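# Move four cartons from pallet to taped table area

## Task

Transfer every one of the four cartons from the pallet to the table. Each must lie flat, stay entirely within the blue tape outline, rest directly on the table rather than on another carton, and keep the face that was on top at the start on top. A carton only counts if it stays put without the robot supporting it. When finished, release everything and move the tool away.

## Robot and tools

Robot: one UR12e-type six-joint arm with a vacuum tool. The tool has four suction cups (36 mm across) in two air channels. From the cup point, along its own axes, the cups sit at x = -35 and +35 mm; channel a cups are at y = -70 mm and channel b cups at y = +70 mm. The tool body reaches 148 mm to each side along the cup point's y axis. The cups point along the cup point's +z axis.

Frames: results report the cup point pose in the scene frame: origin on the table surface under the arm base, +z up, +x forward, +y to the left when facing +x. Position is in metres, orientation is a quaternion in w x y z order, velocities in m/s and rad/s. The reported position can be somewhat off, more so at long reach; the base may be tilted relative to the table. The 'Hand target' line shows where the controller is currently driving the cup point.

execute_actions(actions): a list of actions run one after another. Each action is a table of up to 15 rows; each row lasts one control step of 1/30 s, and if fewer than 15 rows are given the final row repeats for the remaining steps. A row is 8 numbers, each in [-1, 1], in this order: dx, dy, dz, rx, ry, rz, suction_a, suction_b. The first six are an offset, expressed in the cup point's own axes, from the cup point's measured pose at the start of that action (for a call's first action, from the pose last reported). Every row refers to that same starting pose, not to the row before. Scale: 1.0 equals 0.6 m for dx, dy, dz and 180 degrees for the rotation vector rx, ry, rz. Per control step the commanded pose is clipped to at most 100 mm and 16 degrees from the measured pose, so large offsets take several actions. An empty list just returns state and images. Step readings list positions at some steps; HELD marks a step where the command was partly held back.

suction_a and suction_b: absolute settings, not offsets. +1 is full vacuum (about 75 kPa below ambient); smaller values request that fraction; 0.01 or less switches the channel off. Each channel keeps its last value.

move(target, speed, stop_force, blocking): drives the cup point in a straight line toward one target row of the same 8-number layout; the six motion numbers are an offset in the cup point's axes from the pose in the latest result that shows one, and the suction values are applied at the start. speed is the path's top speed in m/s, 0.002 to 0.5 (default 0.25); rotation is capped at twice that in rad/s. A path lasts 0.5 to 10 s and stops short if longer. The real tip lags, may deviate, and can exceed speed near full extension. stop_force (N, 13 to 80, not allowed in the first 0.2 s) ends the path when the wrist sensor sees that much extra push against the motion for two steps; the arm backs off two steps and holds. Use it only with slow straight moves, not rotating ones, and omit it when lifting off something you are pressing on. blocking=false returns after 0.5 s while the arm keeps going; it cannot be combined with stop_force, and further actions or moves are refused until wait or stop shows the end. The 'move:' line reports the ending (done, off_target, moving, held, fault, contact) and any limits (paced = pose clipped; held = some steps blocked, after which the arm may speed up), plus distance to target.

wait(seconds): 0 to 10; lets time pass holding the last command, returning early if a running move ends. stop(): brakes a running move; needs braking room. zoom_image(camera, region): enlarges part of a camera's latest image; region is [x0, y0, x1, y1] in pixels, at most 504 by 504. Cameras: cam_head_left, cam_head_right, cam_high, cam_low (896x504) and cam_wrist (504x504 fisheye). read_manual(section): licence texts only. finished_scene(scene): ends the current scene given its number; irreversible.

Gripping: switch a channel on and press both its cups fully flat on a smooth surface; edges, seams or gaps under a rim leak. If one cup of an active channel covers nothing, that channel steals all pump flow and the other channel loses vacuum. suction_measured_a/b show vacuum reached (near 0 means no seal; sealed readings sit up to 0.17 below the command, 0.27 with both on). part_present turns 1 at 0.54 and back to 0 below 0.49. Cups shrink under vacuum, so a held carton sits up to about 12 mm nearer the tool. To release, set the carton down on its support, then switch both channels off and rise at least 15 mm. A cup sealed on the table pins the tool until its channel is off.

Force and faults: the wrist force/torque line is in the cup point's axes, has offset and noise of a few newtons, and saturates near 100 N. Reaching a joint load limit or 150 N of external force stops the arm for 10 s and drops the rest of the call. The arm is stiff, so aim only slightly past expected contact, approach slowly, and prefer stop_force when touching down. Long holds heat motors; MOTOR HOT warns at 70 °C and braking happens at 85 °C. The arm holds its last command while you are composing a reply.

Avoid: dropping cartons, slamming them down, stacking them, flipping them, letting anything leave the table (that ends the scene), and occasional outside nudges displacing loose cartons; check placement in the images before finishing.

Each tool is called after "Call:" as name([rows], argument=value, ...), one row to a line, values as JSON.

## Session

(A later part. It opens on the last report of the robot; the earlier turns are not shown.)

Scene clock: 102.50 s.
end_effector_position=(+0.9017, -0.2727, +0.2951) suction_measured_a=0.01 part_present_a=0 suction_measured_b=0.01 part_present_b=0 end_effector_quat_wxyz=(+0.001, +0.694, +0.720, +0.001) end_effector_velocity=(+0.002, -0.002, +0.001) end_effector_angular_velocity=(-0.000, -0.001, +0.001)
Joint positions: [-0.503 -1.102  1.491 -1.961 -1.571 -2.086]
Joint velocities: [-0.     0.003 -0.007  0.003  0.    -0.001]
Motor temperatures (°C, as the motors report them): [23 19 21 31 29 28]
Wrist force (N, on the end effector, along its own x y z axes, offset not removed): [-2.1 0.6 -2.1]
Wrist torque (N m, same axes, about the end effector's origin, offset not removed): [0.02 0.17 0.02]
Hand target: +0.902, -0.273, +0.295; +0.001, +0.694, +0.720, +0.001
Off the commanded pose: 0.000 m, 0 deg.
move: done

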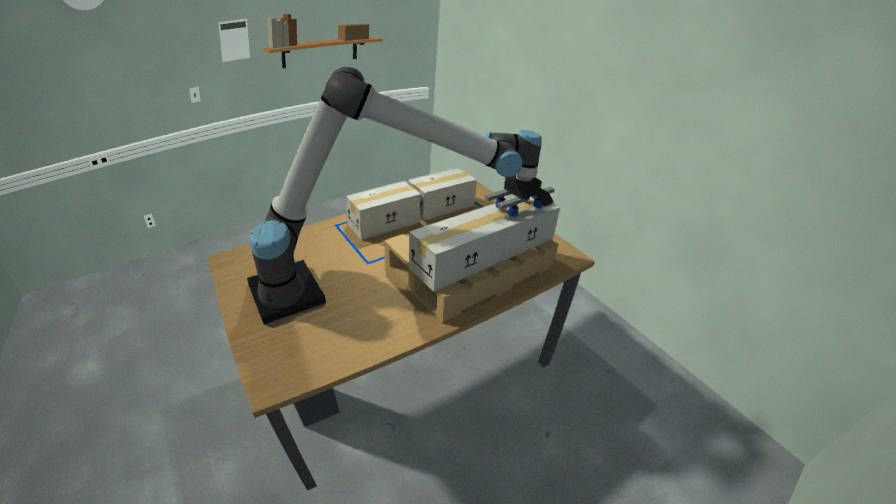

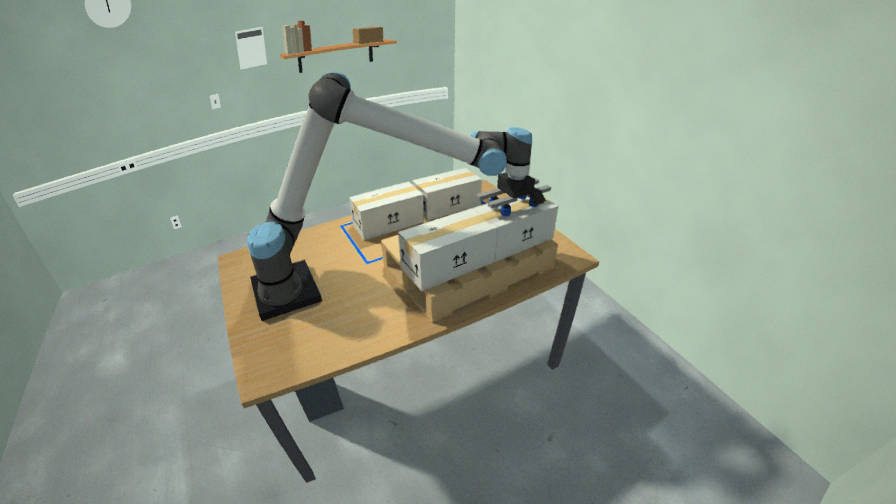

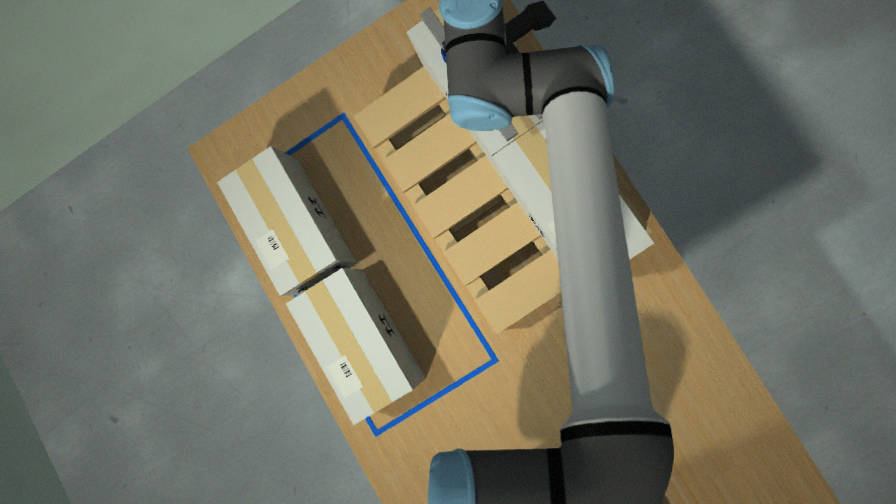

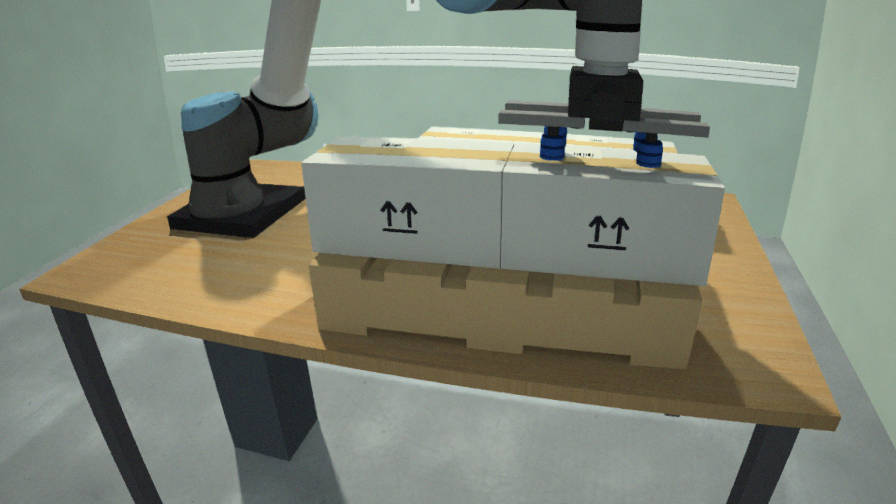

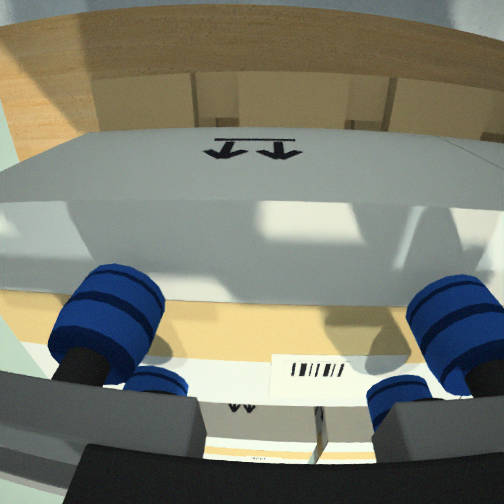

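Aligned.

Call:
move(target=[0,0,0.039,0,0,0,1,1], speed=0.03)

Scene clock: 106.67 s.
end_effector_position=(+0.9017, -0.2728, +0.2719) suction_measured_a=0.48 part_present_a=0 suction_measured_b=0.48 part_present_b=0 end_effector_quat_wxyz=(+0.001, +0.694, +0.720, +0.001) end_effector_velocity=(+0.000, -0.000, -0.003) end_effector_angular_velocity=(-0.002, -0.001, -0.000)
Joint positions: [-0.503 -1.087  1.512 -1.997 -1.571 -2.086]
Joint velocities: [-0.     0.002  0.003 -0.007 -0.001  0.   ]
Motor temperatures (°C, as the motors report them): [23 19 21 31 29 28]
Wrist force (N, on the end effector, along its own x y z axes, offset not removed): [0.2 0.1 20.5]
Wrist torque (N m, same axes, about the end effector's origin, offset not removed): [0.18 -0.37 0.12]
Hand target: +0.902, -0.273, +0.272; +0.001, +0.694, +0.720, +0.001
Off the commanded pose: 0.000 m, 0 deg.
move: done

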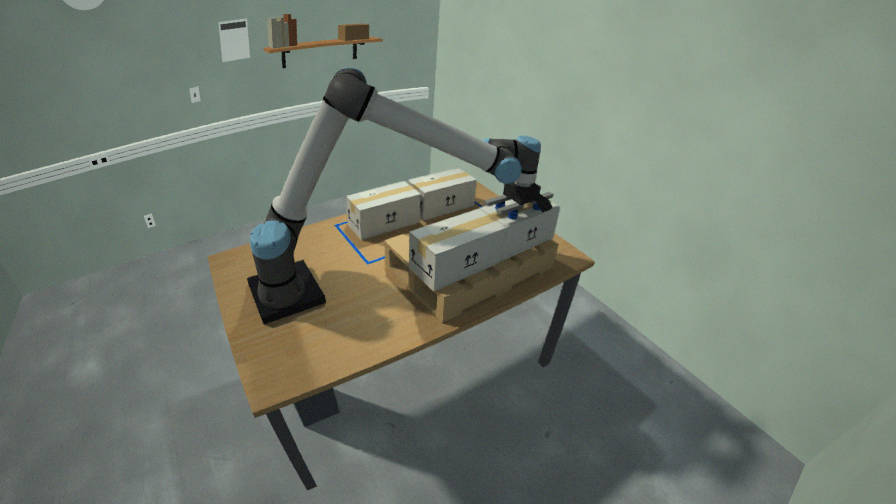

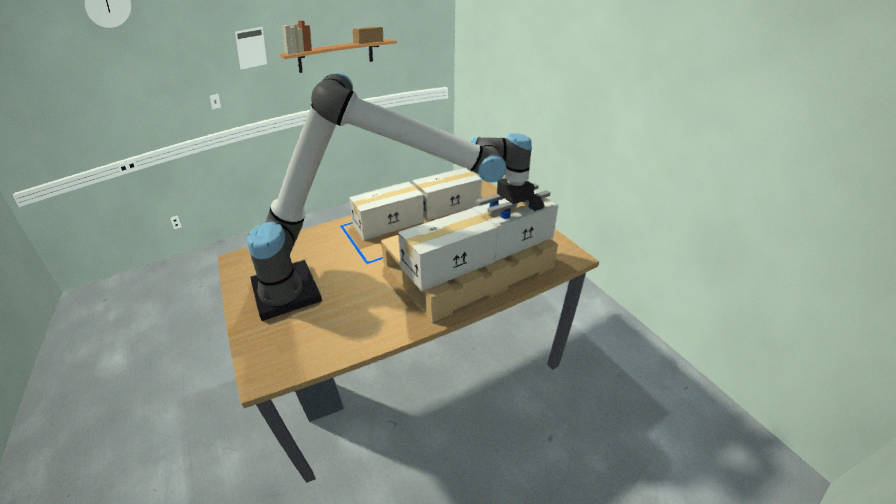

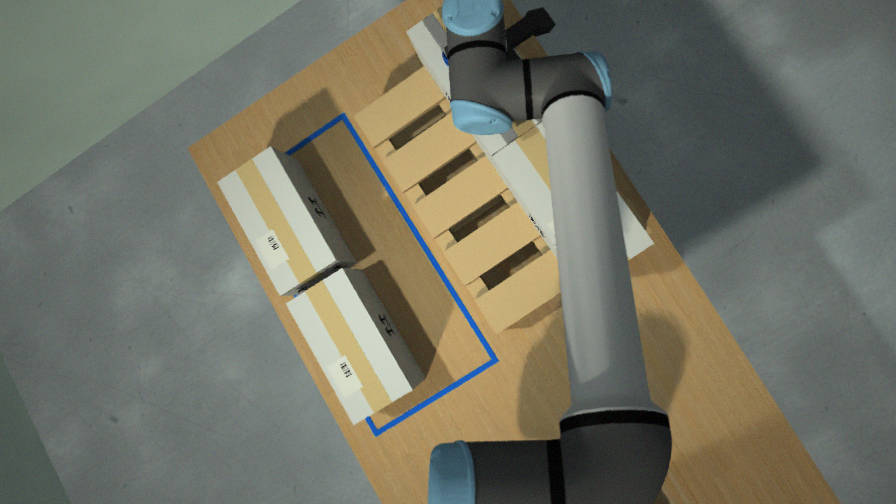

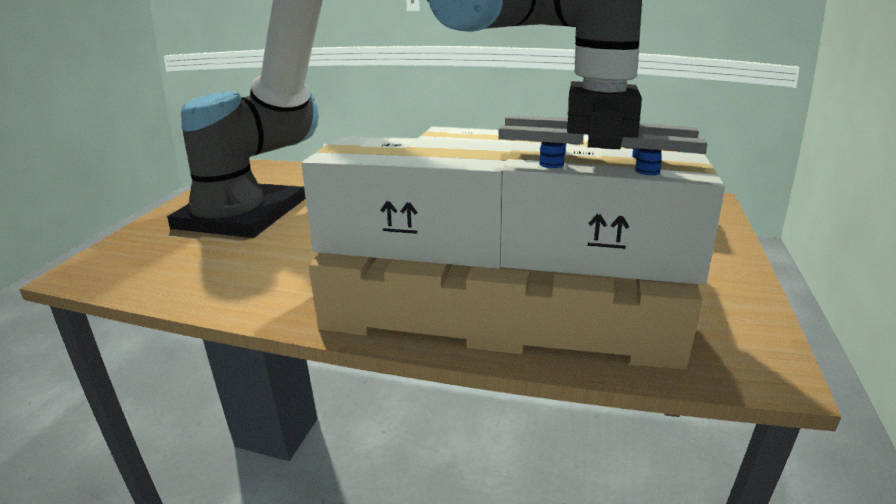

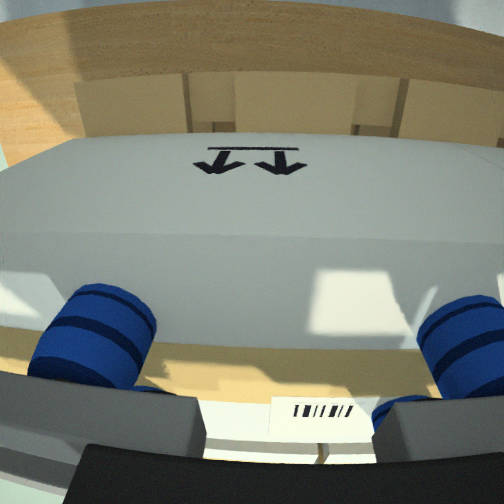

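Call:
move(target=[0,0,-0.027,0,0,0,1,1], speed=0.04)

Call:
move(target=[0.648,0.046,0,0,0,0.0117,1,1], speed=0.33)

Call:
move(target=[0,0,0.222,0,0,0,1,1], speed=0.2)

Scene clock: 113.03 s.
end_effector_position=(+0.9017, -0.2727, +0.2877) suction_measured_a=0.76 part_present_a=1 suction_measured_b=0.76 part_present_b=1 end_effector_quat_wxyz=(+0.001, +0.694, +0.720, +0.001) end_effector_velocity=(-0.000, -0.000, +0.002) end_effector_angular_velocity=(+0.000, +0.001, -0.000)
Joint positions: [-0.503 -1.098  1.498 -1.972 -1.571 -2.086]
Joint velocities: [-0.    -0.001 -0.003  0.005 -0.    -0.   ]
Motor temperatures (°C, as the motors report them): [23 19 21 31 29 28]
Wrist force (N, on the end effector, along its own x y z axes, offset not removed): [1.2 -2.7 21.9]
Wrist torque (N m, same axes, about the end effector's origin, offset not removed): [-0.29 -0.29 0.04]
Hand target: +0.902, -0.273, +0.288; +0.001, +0.694, +0.720, +0.001
Off the commanded pose: 0.000 m, 0 deg.
move: done

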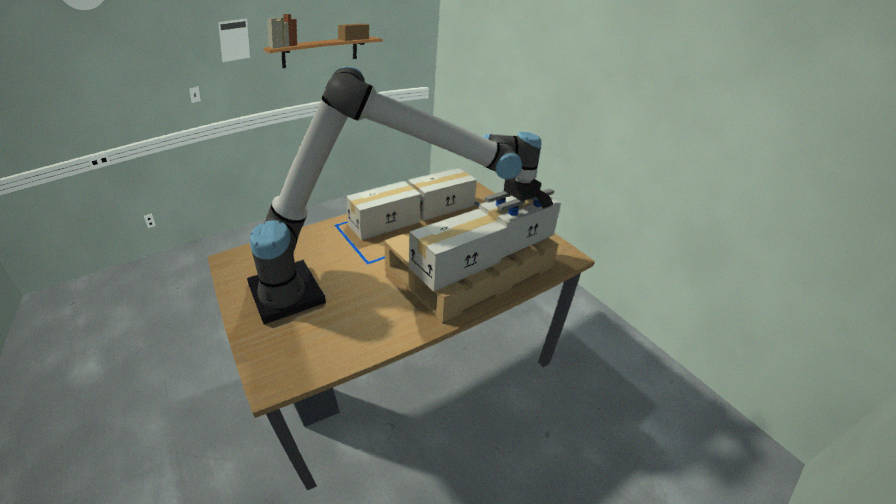

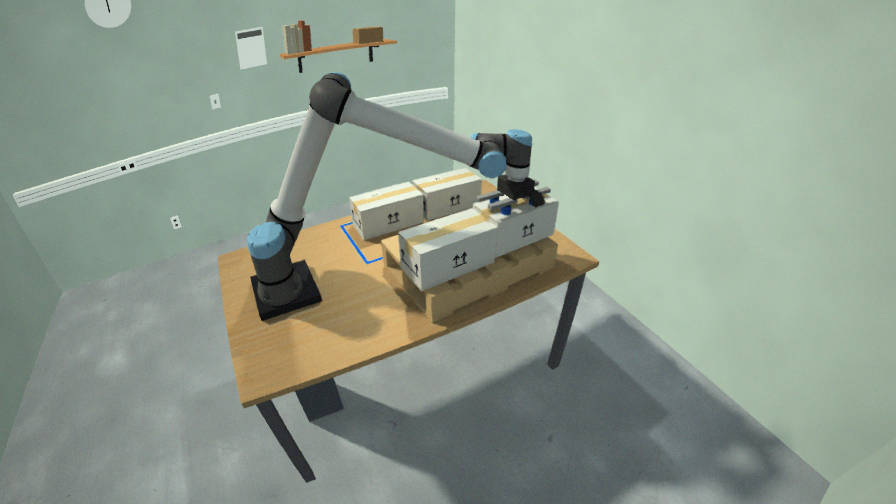

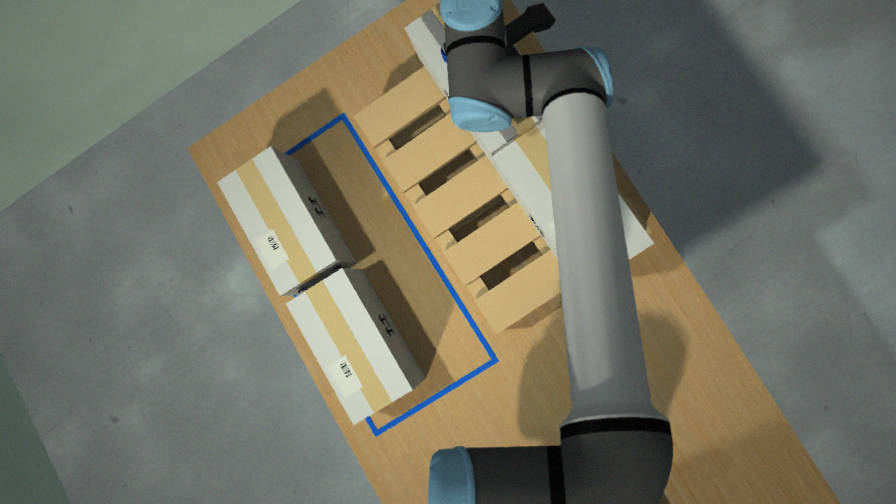

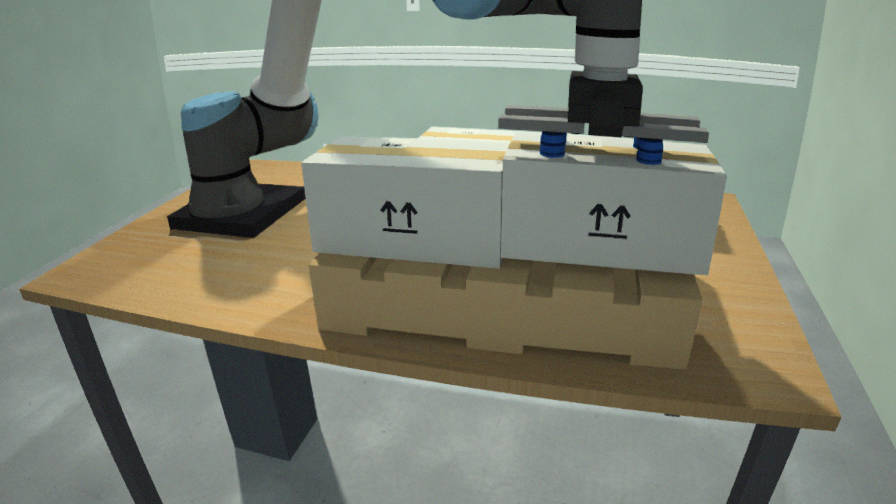

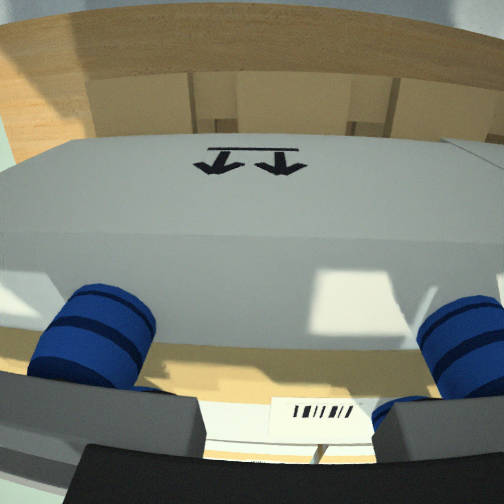

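Scene clock: 114.97 s.
end_effector_position=(+0.9152, +0.1164, +0.2880) suction_measured_a=0.76 part_present_a=1 suction_measured_b=0.76 part_present_b=1 end_effector_quat_wxyz=(+0.000, +0.707, +0.707, +0.001) end_effector_velocity=(+0.000, +0.002, +0.000) end_effector_angular_velocity=(-0.001, +0.000, -0.001)
Joint positions: [-0.087 -1.127  1.543 -1.988 -1.571 -1.633]
Joint velocities: [ 0.003  0.001 -0.001  0.001 -0.001  0.003]
Motor temperatures (°C, as the motors report them): [23 19 21 31 29 28]
Wrist force (N, on the end effector, along its own x y z axes, offset not removed): [-0.6 -1.2 21.7]
Wrist torque (N m, same axes, about the end effector's origin, offset not removed): [-0.22 0.02 0.07]
Hand target: +0.915, +0.117, +0.288; +0.000, +0.707, +0.707, +0.001
Off the commanded pose: 0.001 m, 0 deg.
move: done

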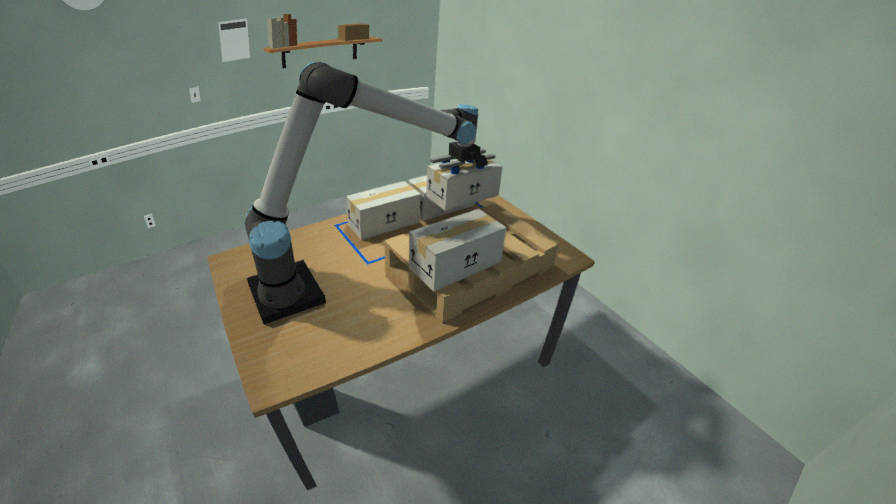

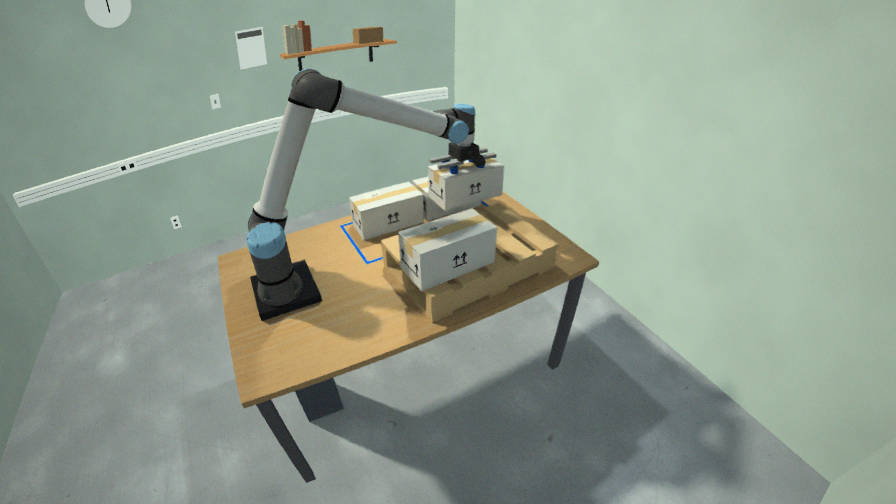

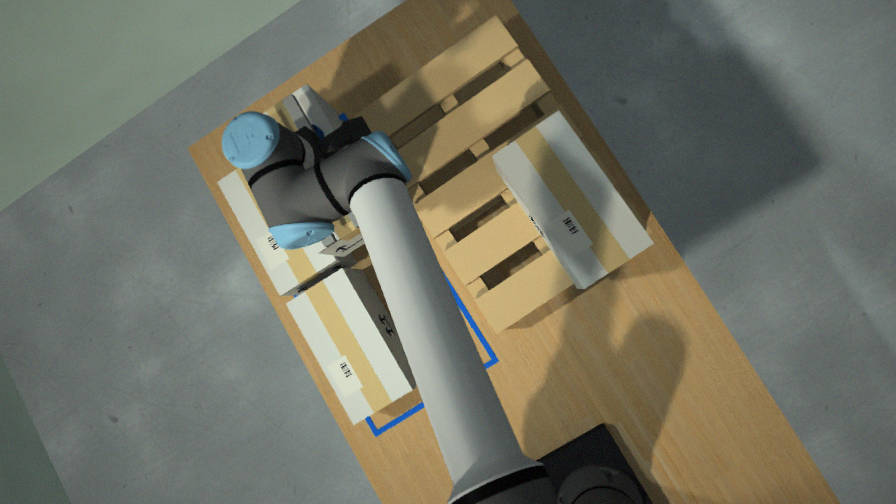

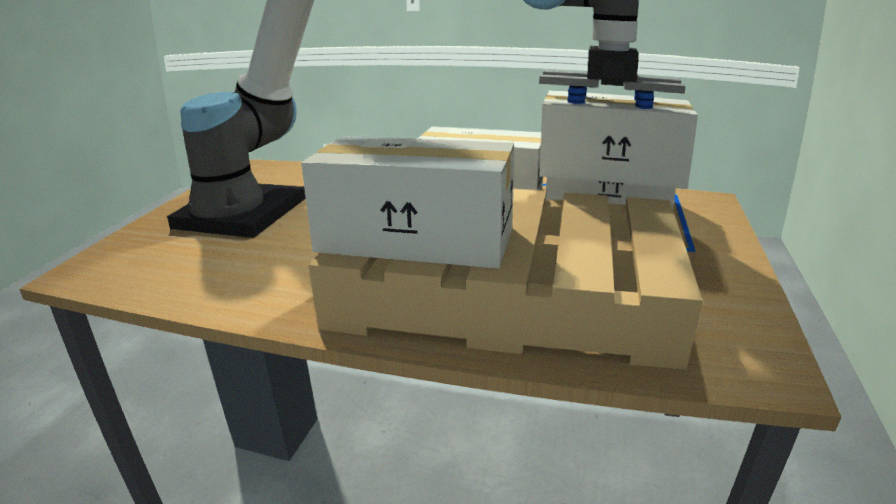

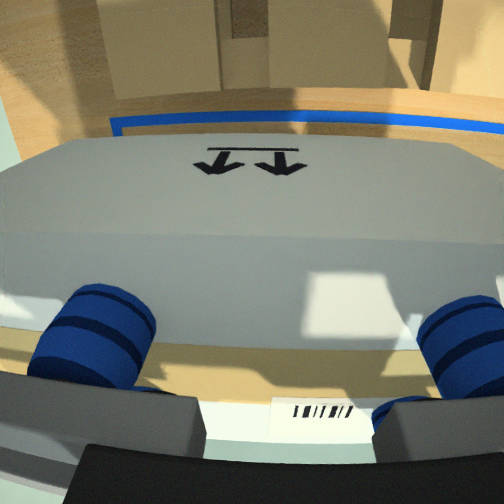

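Scene clock: 116.27 s.
end_effector_position=(+0.9153, +0.1164, +0.1552) suction_measured_a=0.76 part_present_a=1 suction_measured_b=0.76 part_present_b=1 end_effector_quat_wxyz=(+0.000, +0.707, +0.707, +0.001) end_effector_velocity=(+0.000, -0.001, -0.003) end_effector_angular_velocity=(+0.000, -0.000, -0.001)
Joint positions: [-0.087 -1.02   1.64  -2.192 -1.571 -1.633]
Joint velocities: [-0.001  0.003  0.001 -0.005  0.     0.   ]
Motor temperatures (°C, as the motors report them): [23 19 21 31 29 28]
Wrist force (N, on the end effector, along its own x y z axes, offset not removed): [2.2 -0.5 21.0]
Wrist torque (N m, same axes, about the end effector's origin, offset not removed): [-0.15 -0.53 0.07]
Hand target: +0.915, +0.116, +0.155; +0.000, +0.707, +0.707, +0.001
Off the commanded pose: 0.000 m, 0 deg.
move: done

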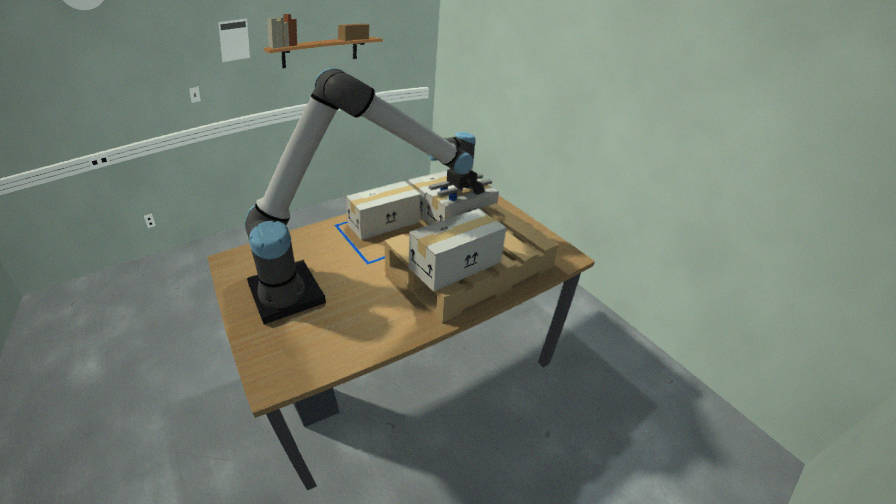

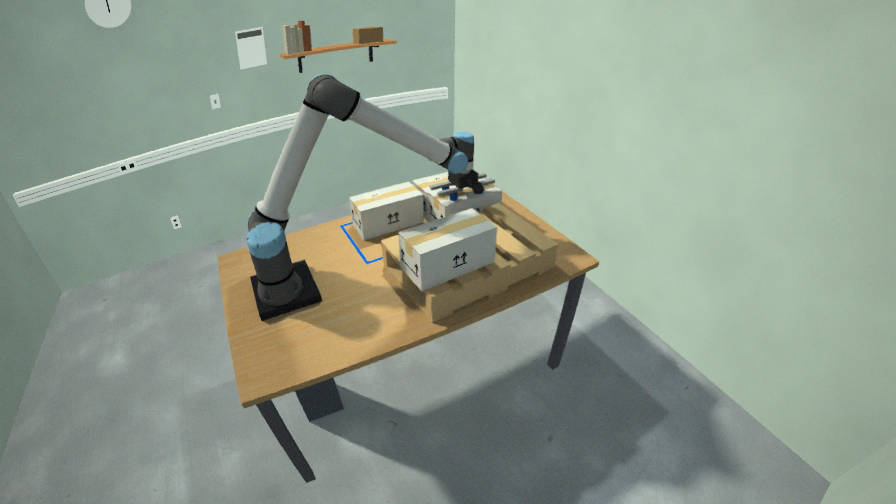

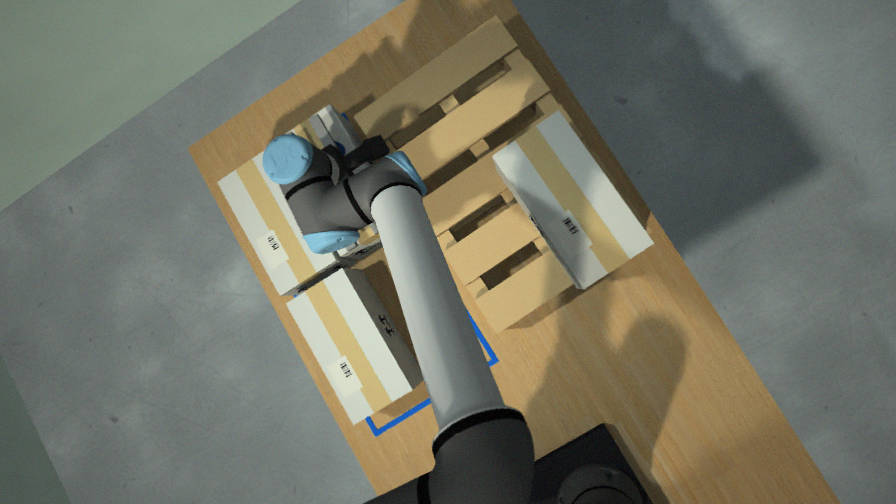

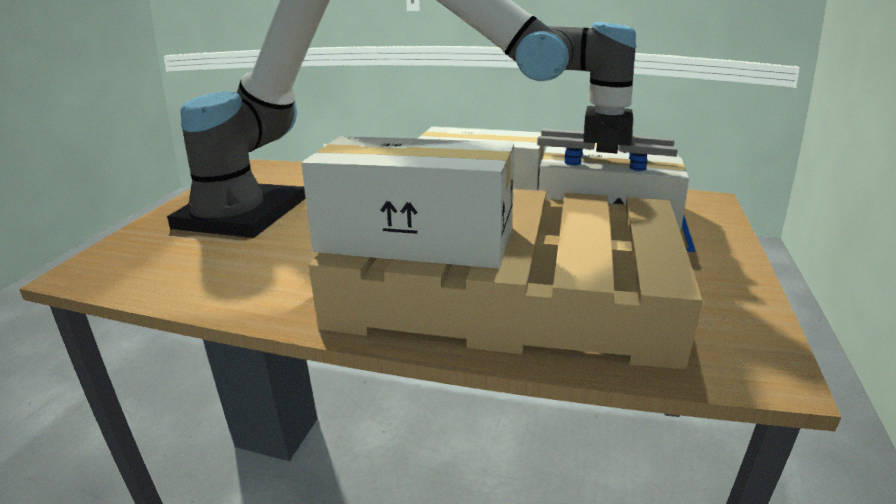

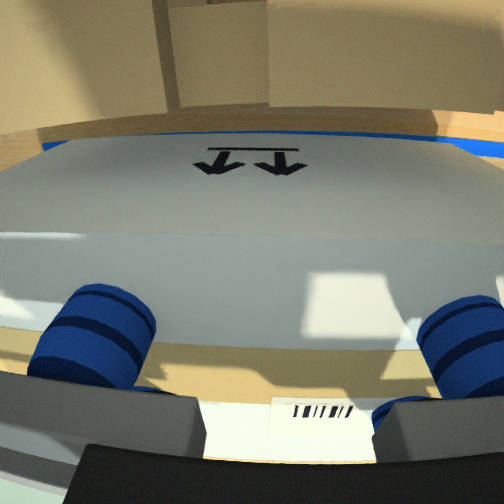

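Call:
move(target=[0.0135,0,0.008,0,0,0,1,1], speed=0.03)

Call:
move(target=[0,0,0.03,0,0,0,1,1], speed=0.007, stop_force=13)

Scene clock: 121.10 s.
end_effector_position=(+0.9153, +0.1242, +0.1506) suction_measured_a=0.76 part_present_a=1 suction_measured_b=0.76 part_present_b=1 end_effector_quat_wxyz=(+0.000, +0.707, +0.707, +0.001) end_effector_velocity=(-0.000, +0.003, -0.002) end_effector_angular_velocity=(+0.000, +0.001, +0.000)
Joint positions: [-0.078 -1.014  1.64  -2.198 -1.571 -1.625]
Joint velocities: [ 0.003  0.002  0.    -0.002  0.     0.003]
Motor temperatures (°C, as the motors report them): [23 19 21 31 29 28]
Wrist force (N, on the end effector, along its own x y z axes, offset not removed): [1.2 -1.6 21.7]
Wrist torque (N m, same axes, about the end effector's origin, offset not removed): [-0.24 -0.29 0.09]
Hand target: +0.915, +0.125, +0.150; +0.000, +0.707, +0.707, +0.001
Off the commanded pose: 0.000 m, 0 deg.
move: done

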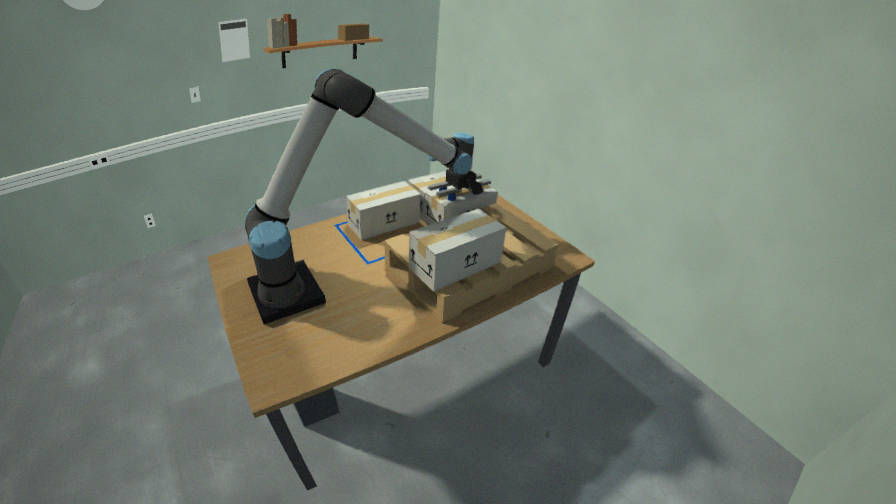

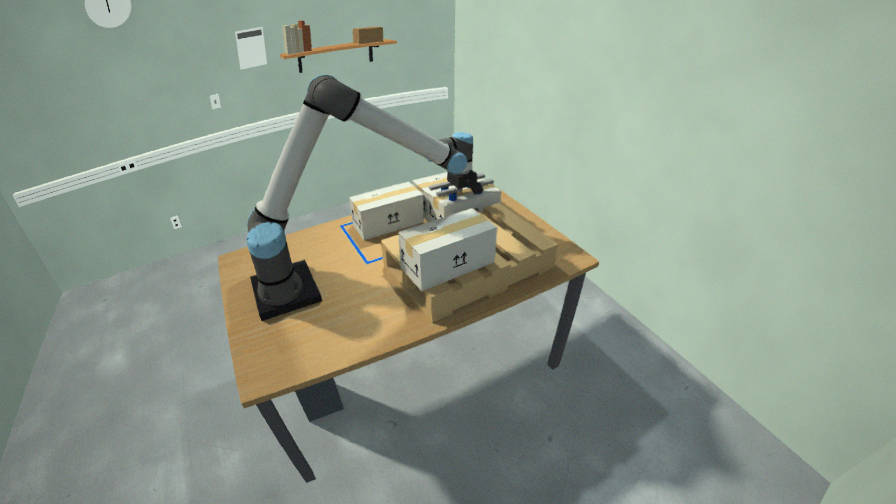

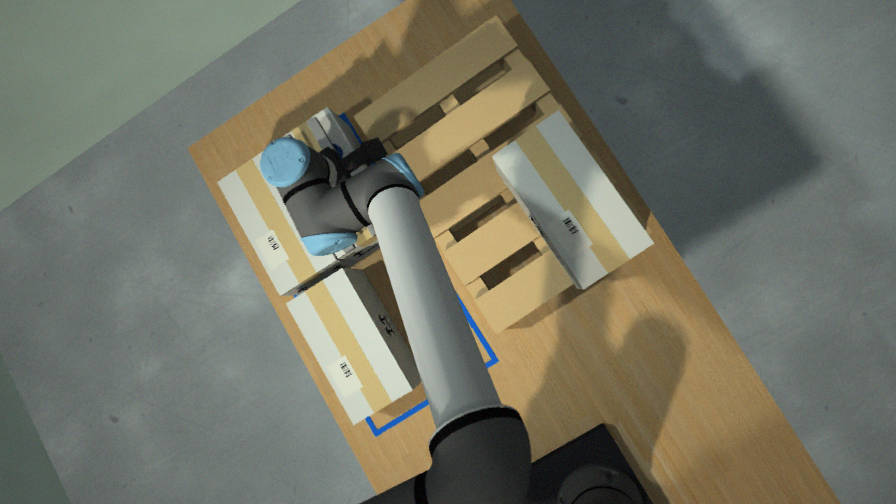

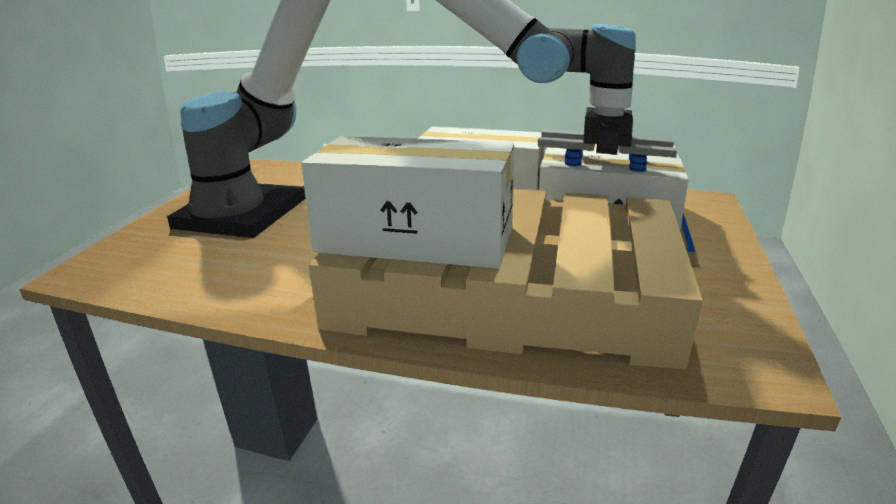

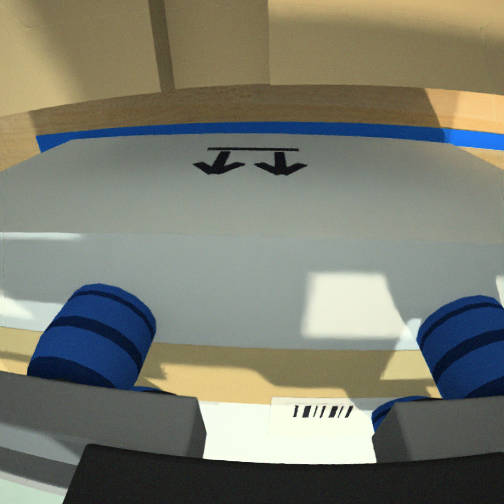

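Scene clock: 122.33 s.
end_effector_position=(+0.9153, +0.1243, +0.1447) suction_measured_a=0.76 part_present_a=1 suction_measured_b=0.76 part_present_b=1 end_effector_quat_wxyz=(+0.000, +0.707, +0.707, +0.001) end_effector_velocity=(-0.001, -0.000, -0.001) end_effector_angular_velocity=(-0.001, +0.004, +0.000)
Joint positions: [-0.078 -1.008  1.643 -2.207 -1.571 -1.625]
Joint velocities: [ 0.     0.     0.001  0.004 -0.001 -0.   ]
Motor temperatures (°C, as the motors report them): [23 19 21 31 29 28]
Wrist force (N, on the end effector, along its own x y z axes, offset not removed): [3.0 2.6 -2.3]
Wrist torque (N m, same axes, about the end effector's origin, offset not removed): [-2.28 -1.00 0.13]
Hand target: +0.915, +0.124, +0.145; +0.000, +0.707, +0.707, +0.001
Off the commanded pose: 0.012 m, 0 deg.
move: contact

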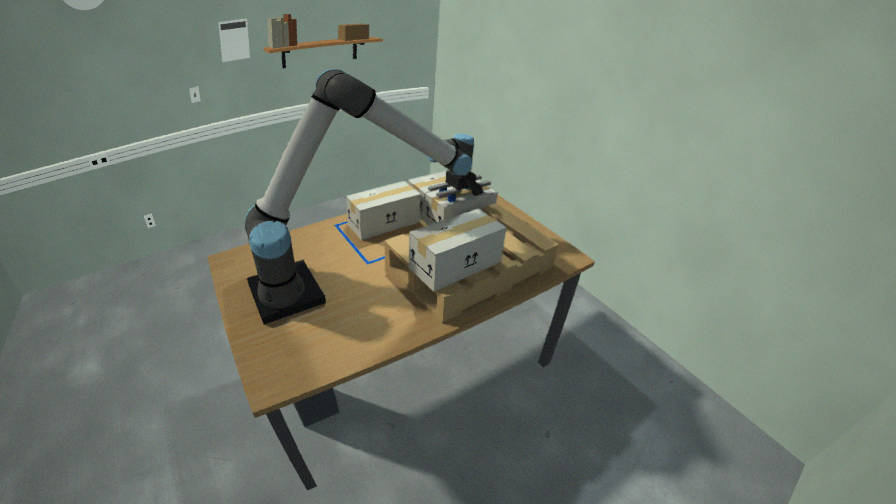

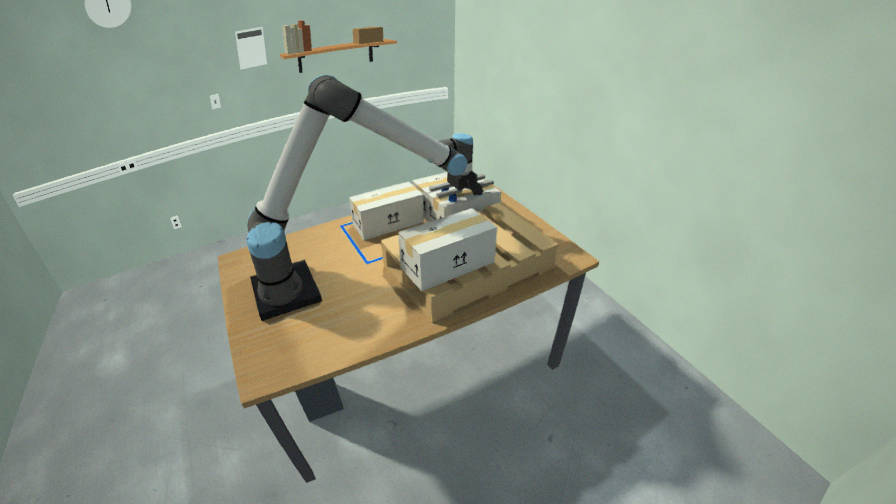

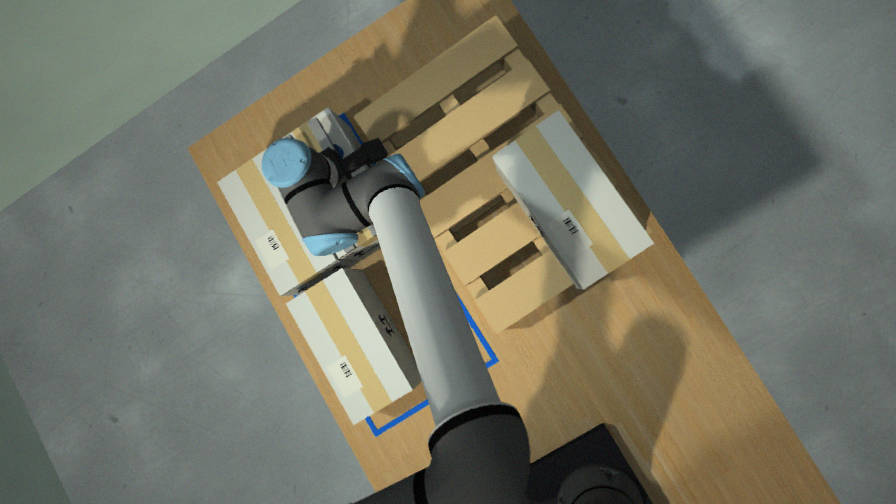

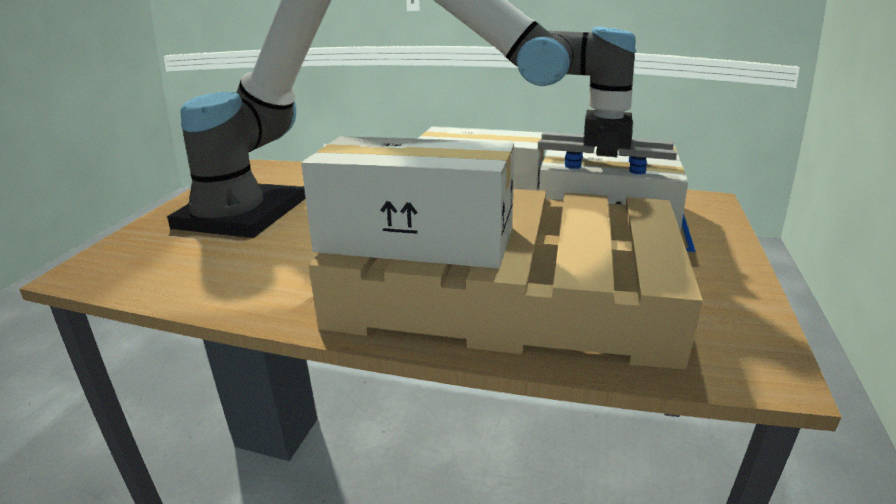

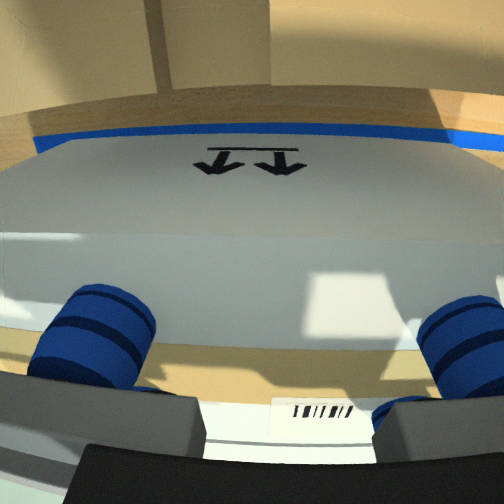

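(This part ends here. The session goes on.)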